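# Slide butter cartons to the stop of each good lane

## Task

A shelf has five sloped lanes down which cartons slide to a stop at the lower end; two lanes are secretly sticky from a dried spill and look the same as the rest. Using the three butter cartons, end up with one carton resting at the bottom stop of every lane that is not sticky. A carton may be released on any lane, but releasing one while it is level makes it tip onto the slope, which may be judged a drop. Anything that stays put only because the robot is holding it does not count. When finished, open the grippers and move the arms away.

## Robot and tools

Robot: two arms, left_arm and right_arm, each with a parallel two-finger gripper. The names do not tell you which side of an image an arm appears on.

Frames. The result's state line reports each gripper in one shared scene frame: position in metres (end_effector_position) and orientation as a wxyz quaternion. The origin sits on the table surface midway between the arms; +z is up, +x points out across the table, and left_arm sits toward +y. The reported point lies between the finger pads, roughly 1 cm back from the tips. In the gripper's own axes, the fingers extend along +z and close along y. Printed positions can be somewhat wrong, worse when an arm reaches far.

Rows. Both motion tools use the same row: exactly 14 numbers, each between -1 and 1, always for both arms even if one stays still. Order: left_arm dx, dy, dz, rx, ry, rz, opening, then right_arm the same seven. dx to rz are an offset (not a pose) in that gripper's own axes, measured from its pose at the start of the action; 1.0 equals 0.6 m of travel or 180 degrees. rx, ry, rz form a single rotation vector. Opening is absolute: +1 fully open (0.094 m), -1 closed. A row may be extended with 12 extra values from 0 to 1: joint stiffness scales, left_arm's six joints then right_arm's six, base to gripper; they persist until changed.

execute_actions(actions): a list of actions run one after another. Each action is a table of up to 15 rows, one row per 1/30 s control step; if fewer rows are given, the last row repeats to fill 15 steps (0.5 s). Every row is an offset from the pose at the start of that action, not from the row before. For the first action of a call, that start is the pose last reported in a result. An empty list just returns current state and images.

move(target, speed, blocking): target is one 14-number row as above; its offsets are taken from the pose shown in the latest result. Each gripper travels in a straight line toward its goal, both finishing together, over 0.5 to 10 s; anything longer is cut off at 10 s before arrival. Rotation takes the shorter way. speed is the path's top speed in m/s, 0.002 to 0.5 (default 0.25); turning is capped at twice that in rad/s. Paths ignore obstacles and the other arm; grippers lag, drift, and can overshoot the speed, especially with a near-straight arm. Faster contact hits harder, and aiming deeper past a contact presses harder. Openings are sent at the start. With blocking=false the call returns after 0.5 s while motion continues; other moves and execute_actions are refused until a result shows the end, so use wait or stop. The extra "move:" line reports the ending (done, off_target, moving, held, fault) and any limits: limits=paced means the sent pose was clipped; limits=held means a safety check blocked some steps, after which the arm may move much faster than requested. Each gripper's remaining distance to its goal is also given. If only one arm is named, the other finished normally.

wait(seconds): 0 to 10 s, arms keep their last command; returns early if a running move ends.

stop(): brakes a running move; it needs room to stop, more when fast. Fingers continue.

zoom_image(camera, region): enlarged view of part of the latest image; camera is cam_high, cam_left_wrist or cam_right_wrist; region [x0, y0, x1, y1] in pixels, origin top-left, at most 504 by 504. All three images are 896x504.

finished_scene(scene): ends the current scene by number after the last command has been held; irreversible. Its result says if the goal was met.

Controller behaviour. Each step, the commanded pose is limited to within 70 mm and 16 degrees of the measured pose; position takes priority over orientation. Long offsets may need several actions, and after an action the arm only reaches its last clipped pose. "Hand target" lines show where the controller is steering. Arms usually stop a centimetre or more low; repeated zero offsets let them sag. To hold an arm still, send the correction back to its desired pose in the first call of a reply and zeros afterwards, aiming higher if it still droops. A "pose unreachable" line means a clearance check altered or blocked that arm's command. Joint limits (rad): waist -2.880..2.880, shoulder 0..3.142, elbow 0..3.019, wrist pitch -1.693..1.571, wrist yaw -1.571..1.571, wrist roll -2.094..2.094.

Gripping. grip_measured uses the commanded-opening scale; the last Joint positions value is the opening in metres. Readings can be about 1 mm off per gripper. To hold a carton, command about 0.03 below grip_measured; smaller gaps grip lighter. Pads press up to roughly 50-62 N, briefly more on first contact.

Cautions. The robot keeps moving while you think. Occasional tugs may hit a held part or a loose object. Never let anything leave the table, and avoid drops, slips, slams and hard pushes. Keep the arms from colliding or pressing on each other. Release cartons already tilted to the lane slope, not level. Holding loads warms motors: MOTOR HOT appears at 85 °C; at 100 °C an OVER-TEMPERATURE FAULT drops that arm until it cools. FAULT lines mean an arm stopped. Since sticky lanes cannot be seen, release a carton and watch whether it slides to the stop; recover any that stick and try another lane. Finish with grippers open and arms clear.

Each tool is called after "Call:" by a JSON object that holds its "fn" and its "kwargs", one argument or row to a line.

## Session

Call:
{"fn": "execute_actions", "kwargs": {
  "actions": []
}}

Scene clock: 0.00 s.
left_arm: end_effector_position=(+0.5546, +0.3959, +0.2352) grip_measured=+1.000 end_effector_quat_wxyz=(+0.030, +0.474, +0.878, +0.063) | right_arm: end_effector_position=(-0.1407, -0.5482, +0.3267) grip_measured=+1.000 end_effector_quat_wxyz=(+0.594, +0.756, +0.233, -0.148)
Joint positions: left_arm=[ 0.077  1.622  1.553 -1.374 -0.059  1.186  0.094] | right_arm=[-2.282  0.498  0.556 -0.379 -0.647  0.83   0.094]
Joint velocities: left_arm=[-0.005 -0.005  0.012  0.007  0.007 -0.066  0.   ] | right_arm=[-0.005 -0.005  0.007 -0.002 -0.066 -0.066  0.   ]
Motor temperatures (°C, as the motors report them): left_arm=[24 27 30 26 25 26] | right_arm=[27 25 29 27 25 23]
Hand target (left_arm): +0.561, +0.397, +0.239; +0.035, +0.474, +0.877, +0.067
Hand target (right_arm): -0.141, -0.549, +0.345; +0.602, +0.746, +0.236, -0.159
Joint stiffness scale: left_arm=[1. 1. 1. 1. 1. 1.] | right_arm=[1. 1. 1. 1. 1. 1.]

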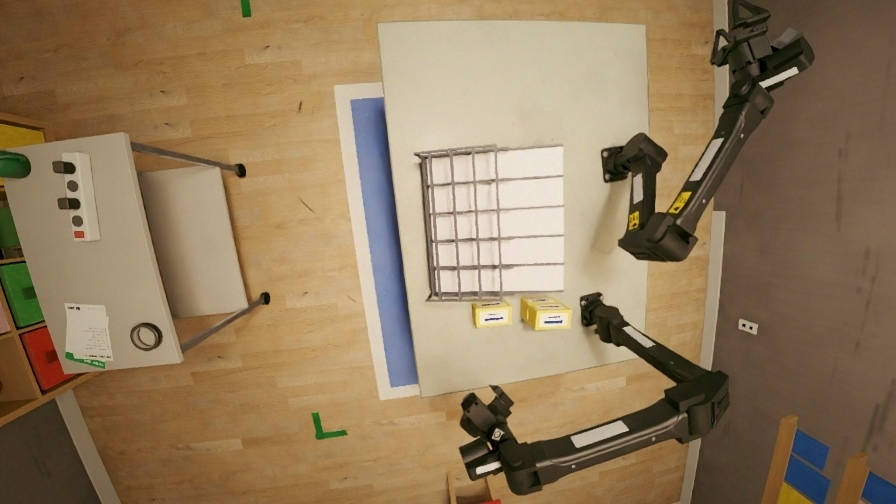

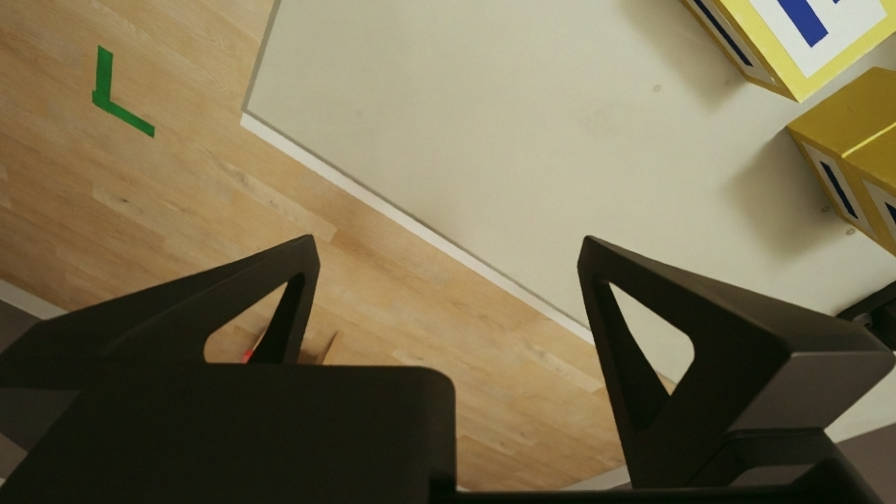

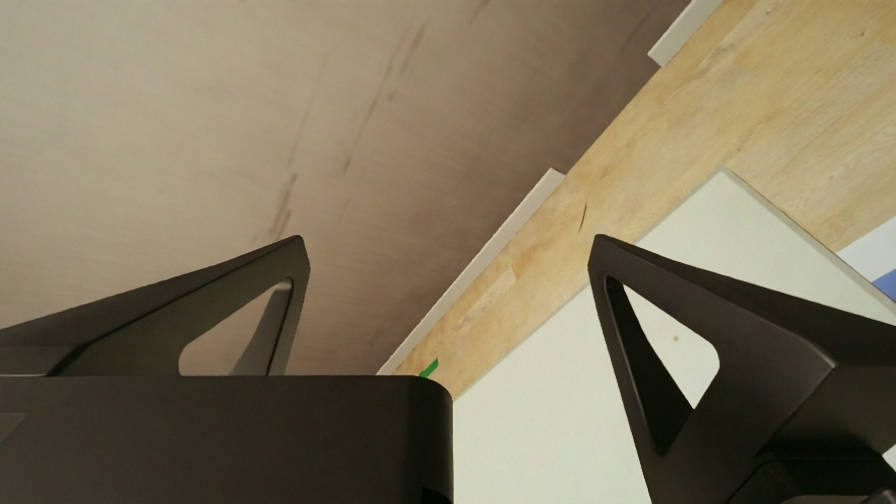

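Call:
{"fn": "move", "kwargs": {
  "target": [0,0,0,0,0,-0.31,1,0,0,0,0,0,0,1]
}}

Call:
{"fn": "move", "kwargs": {
  "target": [0.11,-0.26,0.08,0,0,0,1,0,0,0,0,0,0,1]
}}

Scene clock: 6.37 s.
left_arm: end_effector_position=(+0.5546, +0.3959, +0.2352) grip_measured=+1.000 end_effector_quat_wxyz=(+0.056, +0.018, +0.997, +0.042) | right_arm: end_effector_position=(-0.1407, -0.5482, +0.3267) grip_measured=+1.000 end_effector_quat_wxyz=(+0.594, +0.756, +0.233, -0.148)
Joint positions: left_arm=[ 0.077  1.622  1.553 -1.374 -0.059  0.232  0.094] | right_arm=[-2.282  0.498  0.556 -0.379 -0.647  0.83   0.094]
Joint velocities: left_arm=[ 0.005  0.015  0.007  0.007 -0.125 -0.037  0.   ] | right_arm=[-0.005  0.005 -0.002  0.007  0.037 -0.007  0.   ]
Motor temperatures (°C, as the motors report them): left_arm=[24 28 31 26 25 26] | right_arm=[27 25 31 27 25 23]
Hand target (left_arm): +0.555, +0.396, +0.235; +0.056, +0.008, +0.997, +0.042
Hand target (right_arm): -0.141, -0.548, +0.327; +0.594, +0.756, +0.233, -0.148
Off the commanded pose (left_arm): 0.000 m, 1 deg.
Off the commanded pose (right_arm): 0.000 m, 0 deg.
Joint stiffness scale: left_arm=[1. 1. 1. 1. 1. 1.] | right_arm=[1. 1. 1. 1. 1. 1.]
move: done

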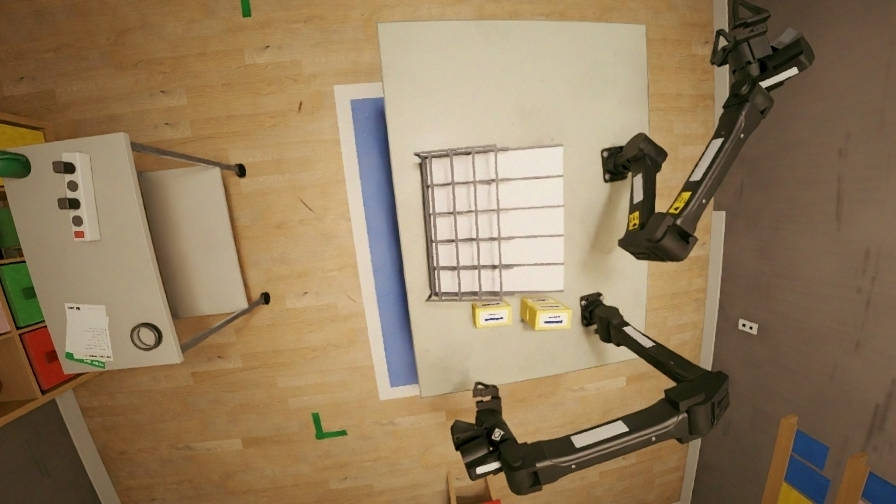

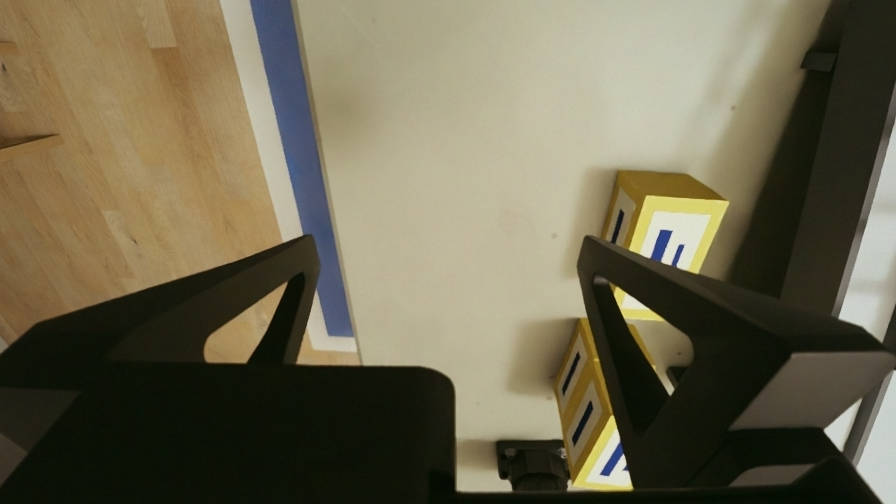

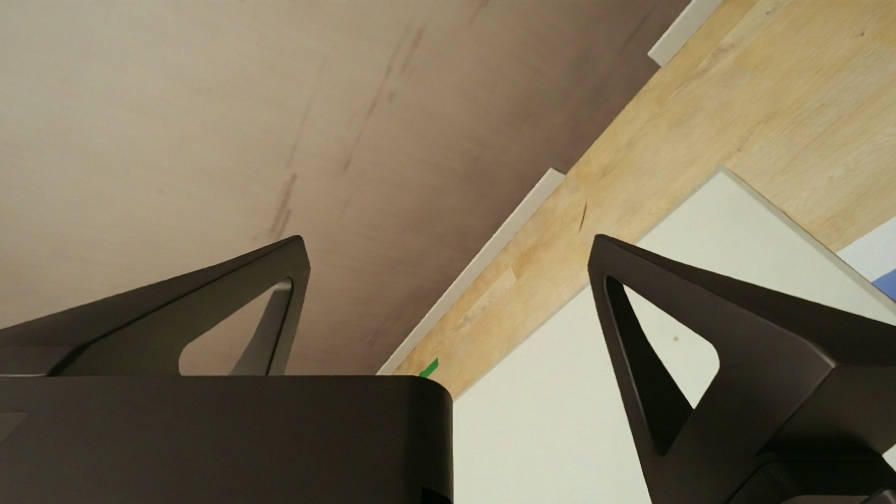

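Scene clock: 7.67 s.
left_arm: end_effector_position=(+0.4886, +0.2430, +0.1697) grip_measured=+1.000 end_effector_quat_wxyz=(+0.048, +0.031, +0.997, +0.041) | right_arm: end_effector_position=(-0.1407, -0.5482, +0.3267) grip_measured=+1.000 end_effector_quat_wxyz=(+0.594, +0.756, +0.233, -0.148)
Joint positions: left_arm=[-0.248  1.481  1.217 -1.218 -0.092 -0.068  0.094] | right_arm=[-2.282  0.498  0.556 -0.379 -0.647  0.83   0.094]
Joint velocities: left_arm=[-0.024  0.005 -0.012  0.027 -0.037 -0.037  0.   ] | right_arm=[ 0.005  0.015 -0.012 -0.012 -0.037  0.007  0.   ]
Motor temperatures (°C, as the motors report them): left_arm=[24 28 31 26 25 26] | right_arm=[27 25 32 27 25 23]
Hand target (left_arm): +0.490, +0.245, +0.169; +0.057, +0.018, +0.997, +0.042
Hand target (right_arm): -0.141, -0.548, +0.327; +0.594, +0.756, +0.233, -0.148
Off the commanded pose (left_arm): 0.005 m, 2 deg.
Off the commanded pose (right_arm): 0.000 m, 0 deg.
Joint stiffness scale: left_arm=[1. 1. 1. 1. 1. 1.] | right_arm=[1. 1. 1. 1. 1. 1.]
move: done

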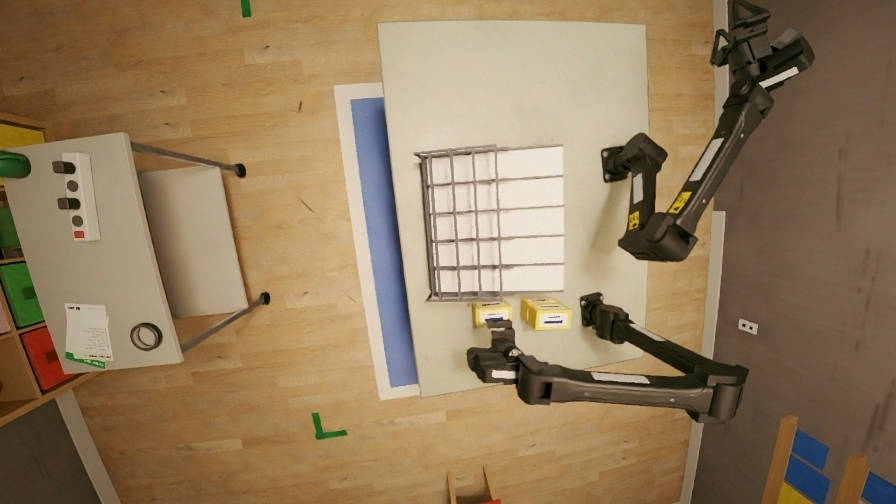

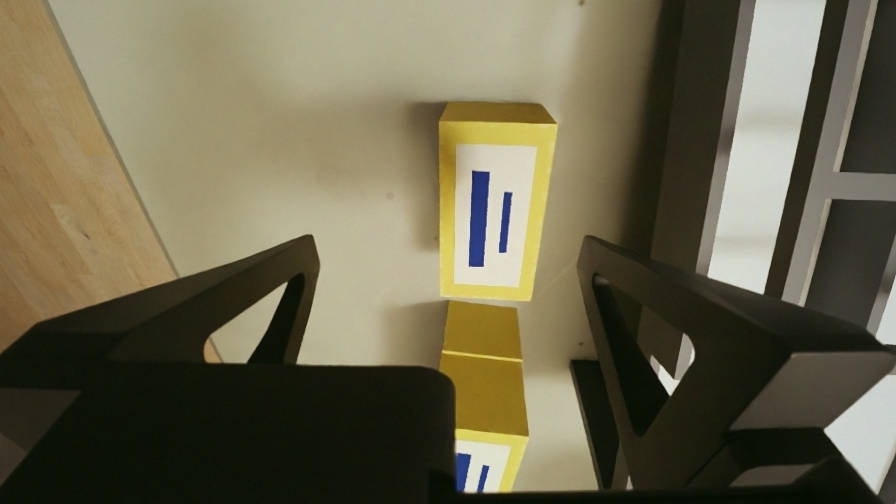

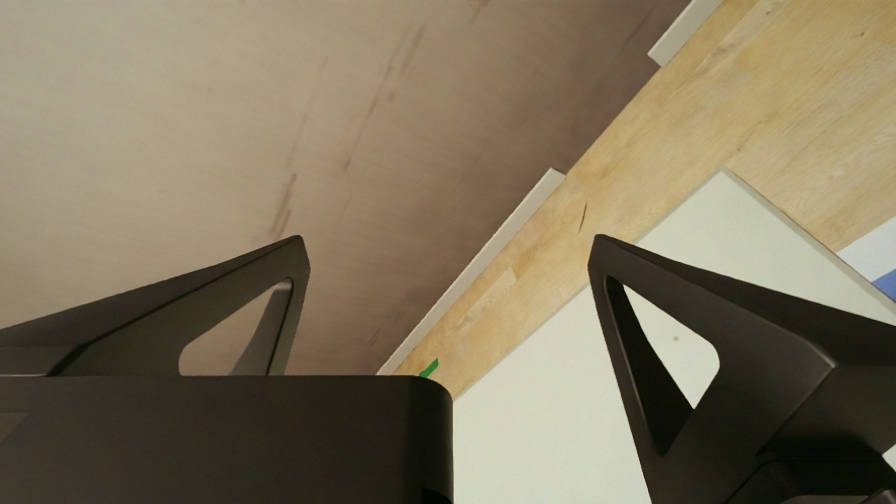

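Call:
{"fn": "move", "kwargs": {
  "target": [-0.03,-0.03,0.21,0,0,0,0.6,0,0,0,0,0,0,1],
  "speed": 0.1
}}

Call:
{"fn": "move", "kwargs": {
  "target": [0,0,0,0,0,0,-1,0,0,0,0,0,0,1]
}}

Call:
{"fn": "move", "kwargs": {
  "target": [0,0,-0.33,0,0.07,0,-1,0,0,0,0,0,0,1],
  "speed": 0.15
}}

Scene clock: 13.00 s.
left_arm: end_effector_position=(+0.5221, +0.2382, +0.0769) grip_measured=+0.602 end_effector_quat_wxyz=(+0.070, +0.028, +0.996, +0.038) | right_arm: end_effector_position=(-0.1407, -0.5482, +0.3267) grip_measured=+1.000 end_effector_quat_wxyz=(+0.594, +0.756, +0.233, -0.148)
Joint positions: left_arm=[-0.248  1.632  1.129 -0.935 -0.091 -0.071  0.075] | right_arm=[-2.282  0.498  0.556 -0.379 -0.647  0.83   0.094]
Joint velocities: left_arm=[-0.005 -0.015 -0.007 -0.017 -0.051  0.007  0.   ] | right_arm=[ 0.015 -0.005  0.002  0.002  0.022  0.022  0.   ]
Motor temperatures (°C, as the motors report them): left_arm=[24 28 32 26 25 26] | right_arm=[27 25 32 27 25 23]
Hand target (left_arm): +0.515, +0.234, +0.046; +0.048, +0.031, +0.997, +0.042
Hand target (right_arm): -0.141, -0.548, +0.327; +0.594, +0.756, +0.233, -0.148
Off the commanded pose (left_arm): 0.033 m, 3 deg.
Off the commanded pose (right_arm): 0.000 m, 0 deg.
Joint stiffness scale: left_arm=[1. 1. 1. 1. 1. 1.] | right_arm=[1. 1. 1. 1. 1. 1.]
move: off_target (left_arm)

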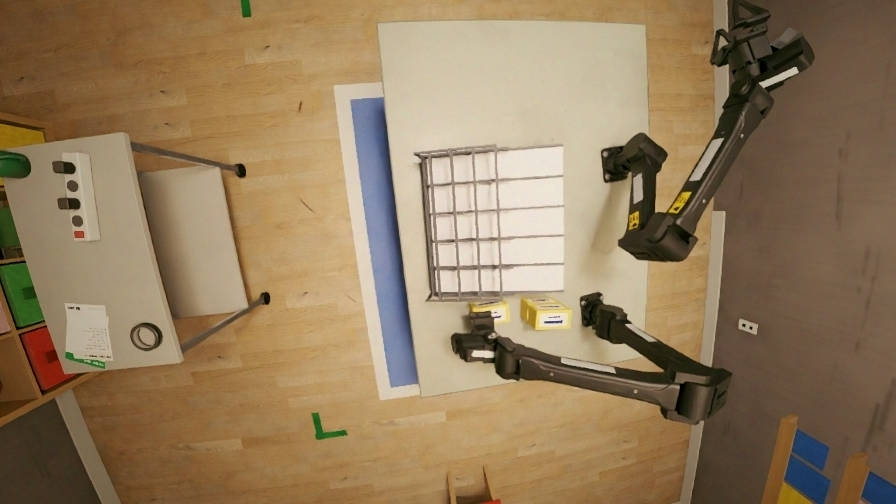

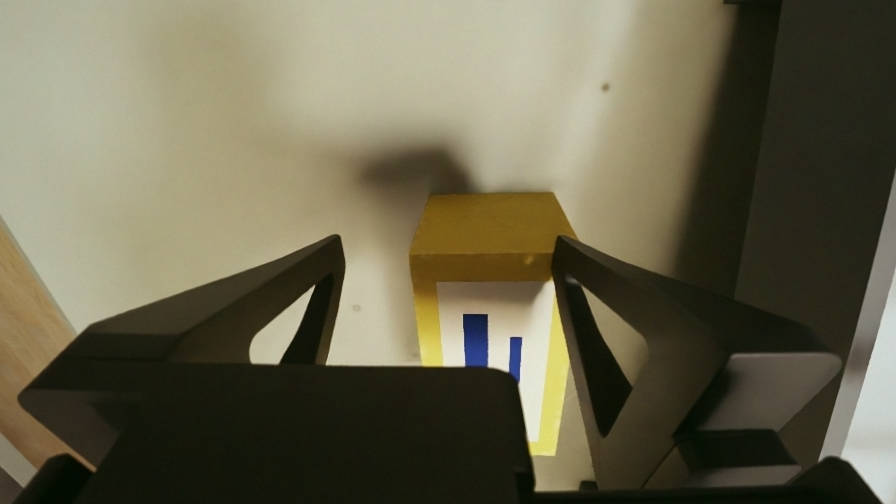

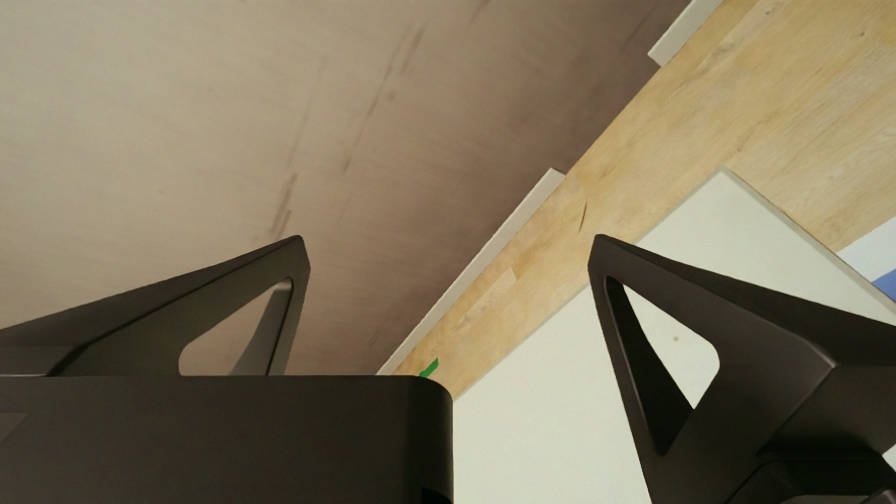

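Scene clock: 13.50 s.
left_arm: end_effector_position=(+0.5222, +0.2378, +0.0781) grip_measured=-0.991 end_effector_quat_wxyz=(+0.071, +0.028, +0.996, +0.037) | right_arm: end_effector_position=(-0.1407, -0.5482, +0.3267) grip_measured=+1.000 end_effector_quat_wxyz=(+0.594, +0.756, +0.233, -0.148)
Joint positions: left_arm=[-0.248  1.63   1.129 -0.935 -0.088 -0.071  0.   ] | right_arm=[-2.282  0.498  0.556 -0.379 -0.647  0.83   0.094]
Joint velocities: left_arm=[-0.015 -0.005 -0.007 -0.007 -0.051 -0.007 -0.001] | right_arm=[-0.005 -0.005  0.012  0.017 -0.095 -0.007  0.   ]
Motor temperatures (°C, as the motors report them): left_arm=[24 28 32 26 25 26] | right_arm=[27 25 32 27 25 23]
Hand target (left_arm): +0.522, +0.238, +0.077; +0.070, +0.028, +0.996, +0.038
Hand target (right_arm): -0.141, -0.548, +0.327; +0.594, +0.756, +0.233, -0.148
Off the commanded pose (left_arm): 0.001 m, 0 deg.
Off the commanded pose (right_arm): 0.000 m, 0 deg.
Joint stiffness scale: left_arm=[1. 1. 1. 1. 1. 1.] | right_arm=[1. 1. 1. 1. 1. 1.]
move: done

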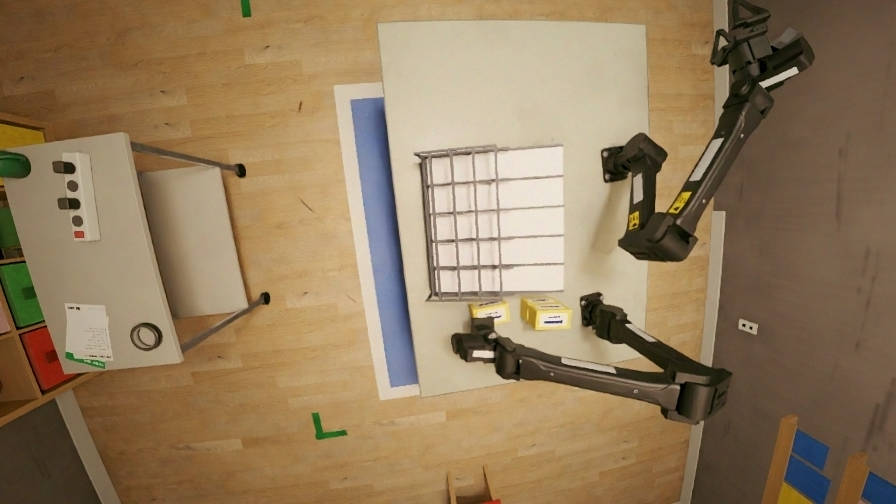

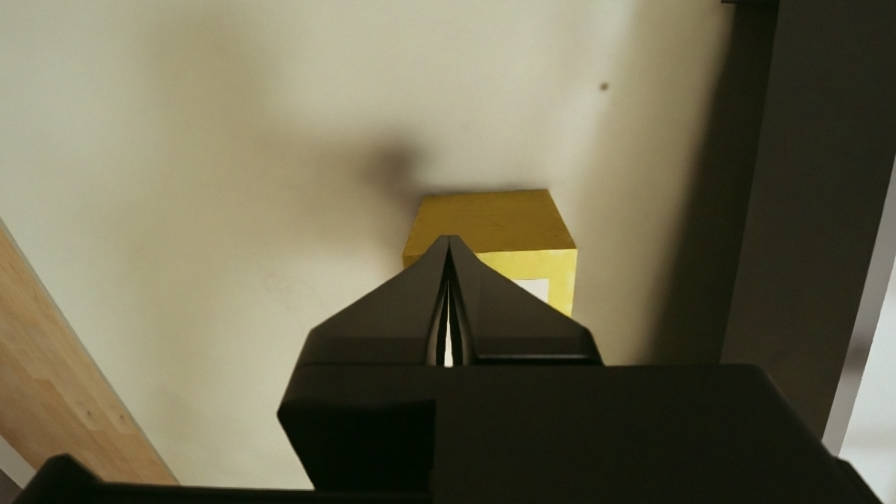

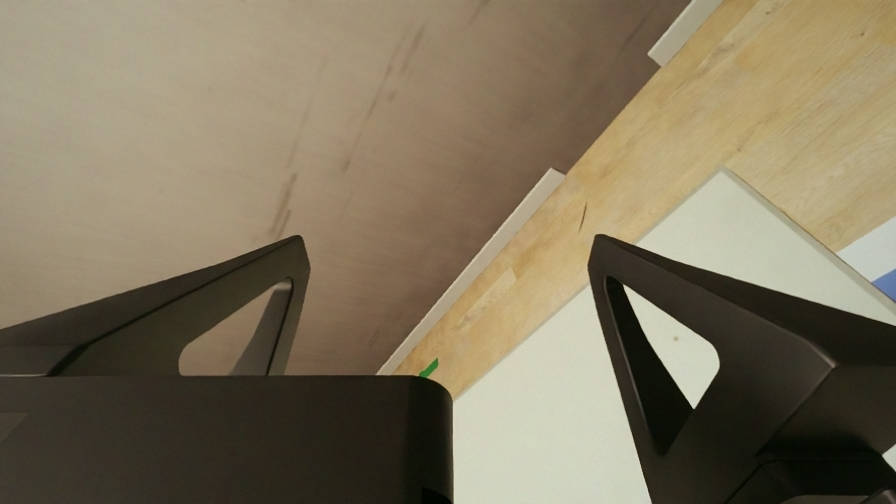

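Scene clock: 15.23 s.
left_arm: end_effector_position=(+0.4877, +0.2315, +0.2635) grip_measured=-0.991 end_effector_quat_wxyz=(-0.044, +0.028, +0.998, +0.041) | right_arm: end_effector_position=(-0.1407, -0.5482, +0.3267) grip_measured=+1.000 end_effector_quat_wxyz=(+0.594, +0.756, +0.233, -0.148)
Joint positions: left_arm=[-0.265  1.567  1.563 -1.664 -0.071 -0.098  0.   ] | right_arm=[-2.282  0.498  0.556 -0.379 -0.647  0.83   0.094]
Joint velocities: left_arm=[ 0.015  0.005 -0.017 -0.007  0.022 -0.007 -0.   ] | right_arm=[-0.015 -0.015 -0.017 -0.007  0.007  0.051  0.   ]
Motor temperatures (°C, as the motors report them): left_arm=[24 28 32 26 25 26] | right_arm=[27 25 33 27 25 23]
Hand target (left_arm): +0.495, +0.225, +0.273; -0.038, +0.025, +0.998, +0.040
Hand target (right_arm): -0.141, -0.548, +0.327; +0.594, +0.756, +0.233, -0.148
Off the commanded pose (left_arm): 0.014 m, 1 deg.
Off the commanded pose (right_arm): 0.000 m, 0 deg.
Joint stiffness scale: left_arm=[1. 1. 1. 1. 1. 1.] | right_arm=[1. 1. 1. 1. 1. 1.]
move: off_target (left_arm)

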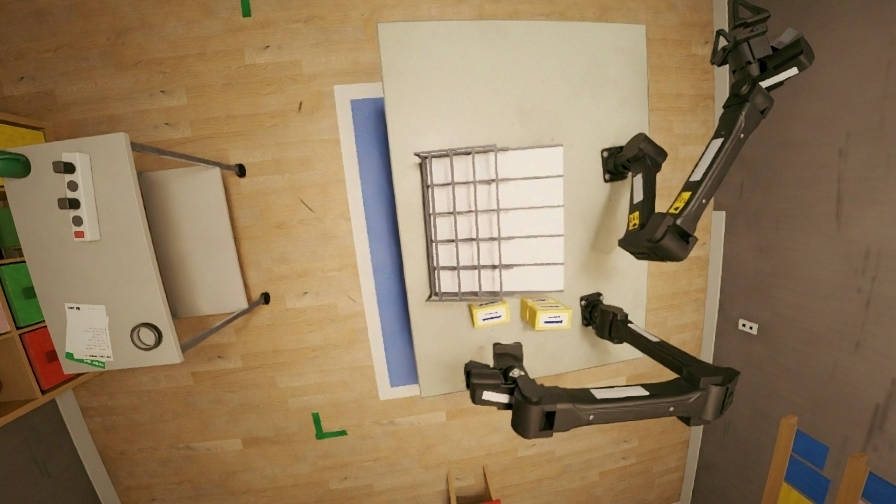

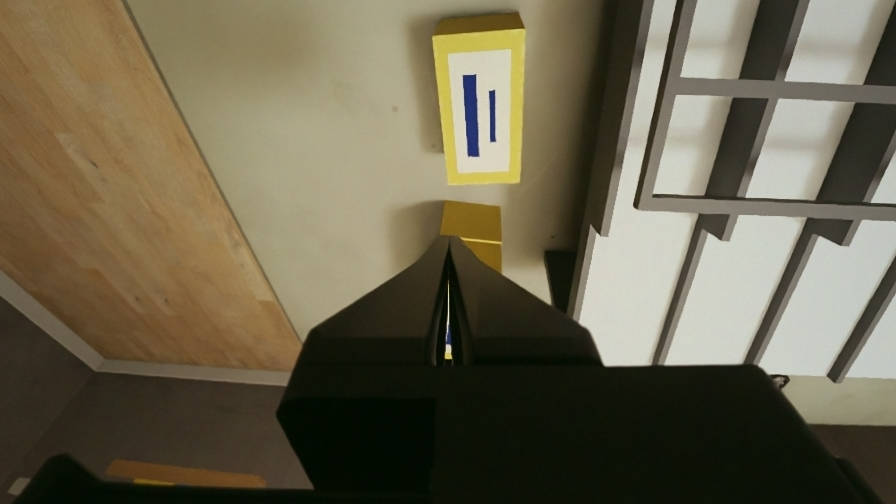

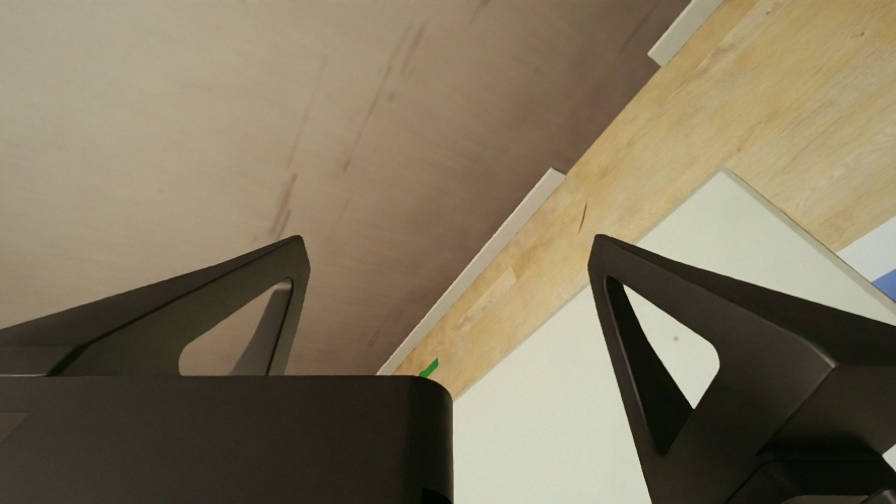

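Need y≈0.215, target (0.515,0.213,0.045).

Call:
{"fn": "move", "kwargs": {
  "target": [-0.045,-0.03,0.14,0,-0.07,-0.03,0.6,0,0,0,0,0,0,1]
}}

Call:
{"fn": "move", "kwargs": {
  "target": [0,0,0.22,0,0,0,0.6,0,0,0,0,0,0,1],
  "speed": 0.1
}}

Scene clock: 18.17 s.
left_arm: end_effector_position=(+0.5046, +0.2228, +0.1777) grip_measured=+0.598 end_effector_quat_wxyz=(+0.059, -0.010, +0.997, +0.041) | right_arm: end_effector_position=(-0.1407, -0.5482, +0.3267) grip_measured=+1.000 end_effector_quat_wxyz=(+0.594, +0.756, +0.233, -0.148)
Joint positions: left_arm=[-0.29   1.514  1.274 -1.229 -0.102 -0.19   0.075] | right_arm=[-2.282  0.498  0.556 -0.379 -0.647  0.83   0.094]
Joint velocities: left_arm=[-0.005 -0.015  0.012  0.012  0.081 -0.007  0.   ] | right_arm=[-0.005  0.005 -0.017 -0.007 -0.007  0.037  0.   ]
Motor temperatures (°C, as the motors report them): left_arm=[24 28 33 26 25 26] | right_arm=[27 25 33 27 25 23]
Hand target (left_arm): +0.506, +0.219, +0.177; +0.068, -0.015, +0.997, +0.040
Hand target (right_arm): -0.141, -0.548, +0.327; +0.594, +0.756, +0.233, -0.148
Off the commanded pose (left_arm): 0.004 m, 1 deg.
Off the commanded pose (right_arm): 0.000 m, 0 deg.
Joint stiffness scale: left_arm=[1. 1. 1. 1. 1. 1.] | right_arm=[1. 1. 1. 1. 1. 1.]
move: done

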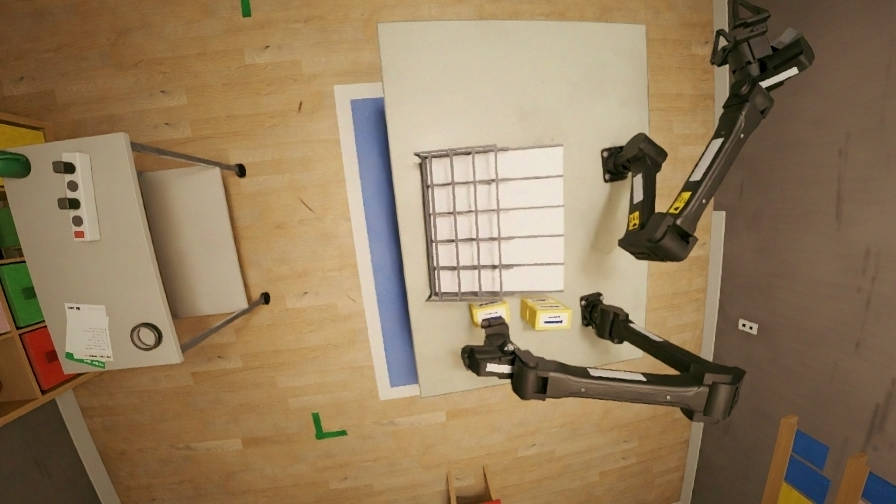

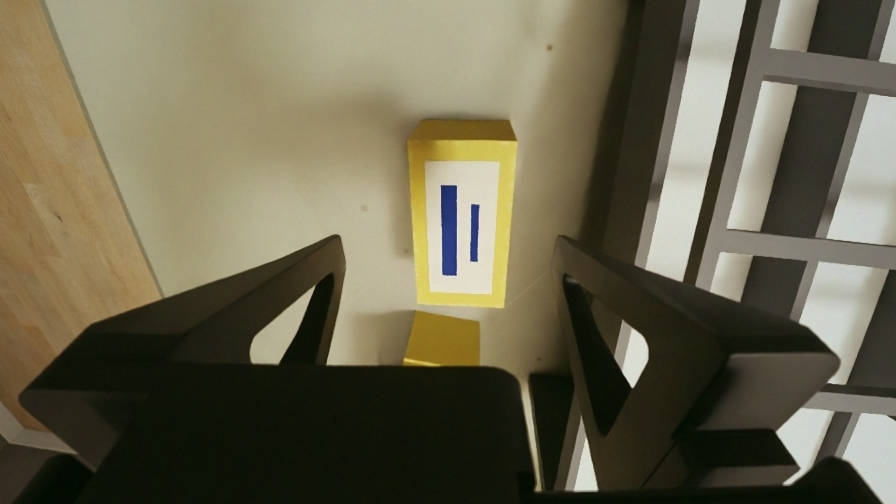

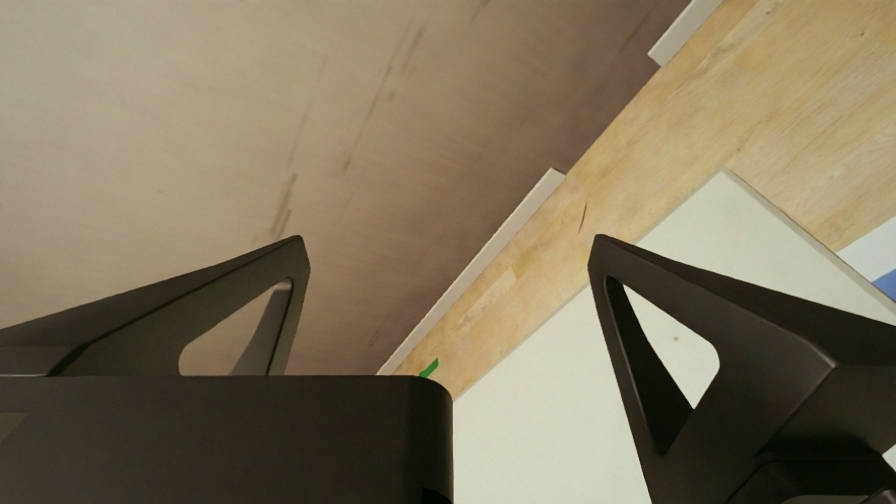

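Scene clock: 19.87 s.
left_arm: end_effector_position=(+0.5188, +0.2283, +0.0558) grip_measured=+0.598 end_effector_quat_wxyz=(+0.062, -0.013, +0.997, +0.041) | right_arm: end_effector_position=(-0.1407, -0.5482, +0.3267) grip_measured=+1.000 end_effector_quat_wxyz=(+0.594, +0.756, +0.233, -0.148)
Joint positions: left_arm=[-0.273  1.669  1.114 -0.907 -0.102 -0.18   0.075] | right_arm=[-2.282  0.498  0.556 -0.379 -0.647  0.83   0.094]
Joint velocities: left_arm=[-0.015 -0.005  0.007  0.002 -0.037 -0.037 -0.   ] | right_arm=[ 0.015 -0.005  0.022 -0.012  0.051  0.037  0.   ]
Motor temperatures (°C, as the motors report them): left_arm=[24 28 33 26 25 26] | right_arm=[27 25 33 27 25 23]
Hand target (left_arm): +0.518, +0.233, +0.046; +0.059, -0.010, +0.997, +0.041
Hand target (right_arm): -0.141, -0.548, +0.327; +0.594, +0.756, +0.233, -0.148
Off the commanded pose (left_arm): 0.010 m, 0 deg.
Off the commanded pose (right_arm): 0.000 m, 0 deg.
Joint stiffness scale: left_arm=[1. 1. 1. 1. 1. 1.] | right_arm=[1. 1. 1. 1. 1. 1.]
move: done

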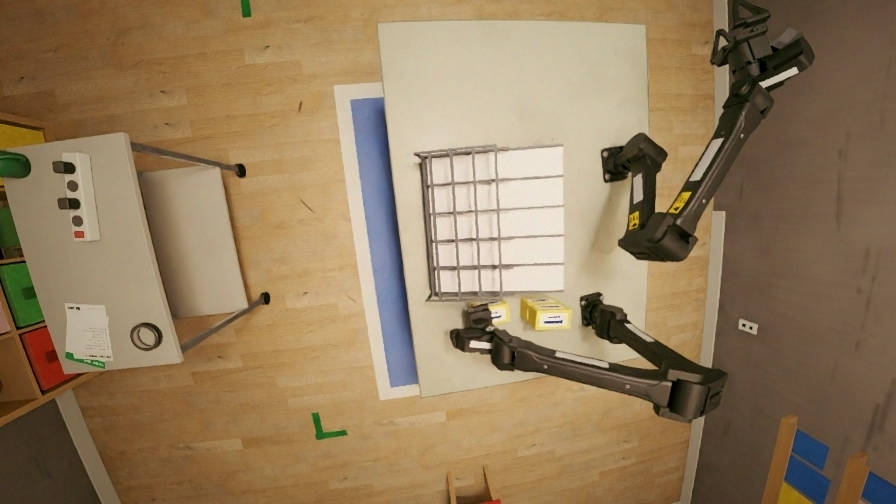

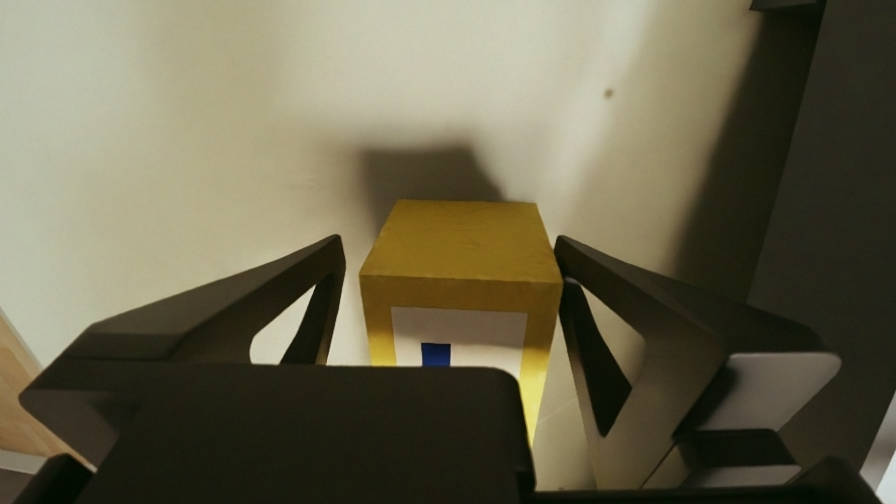

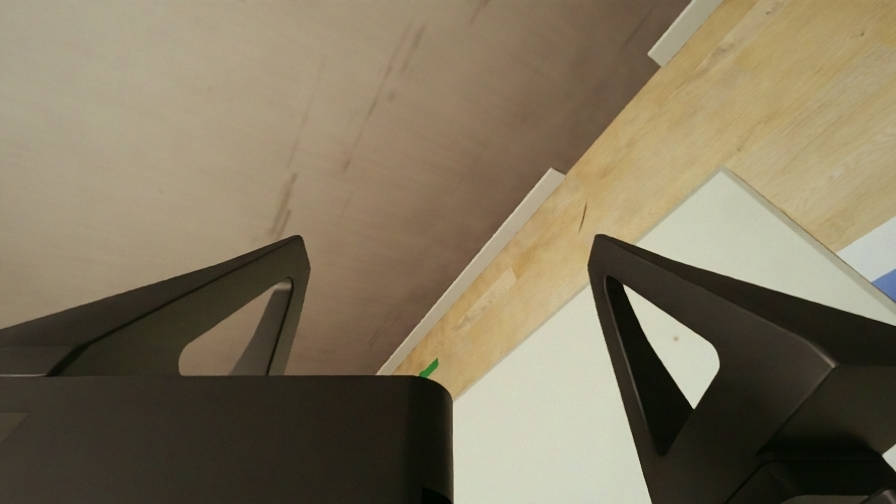

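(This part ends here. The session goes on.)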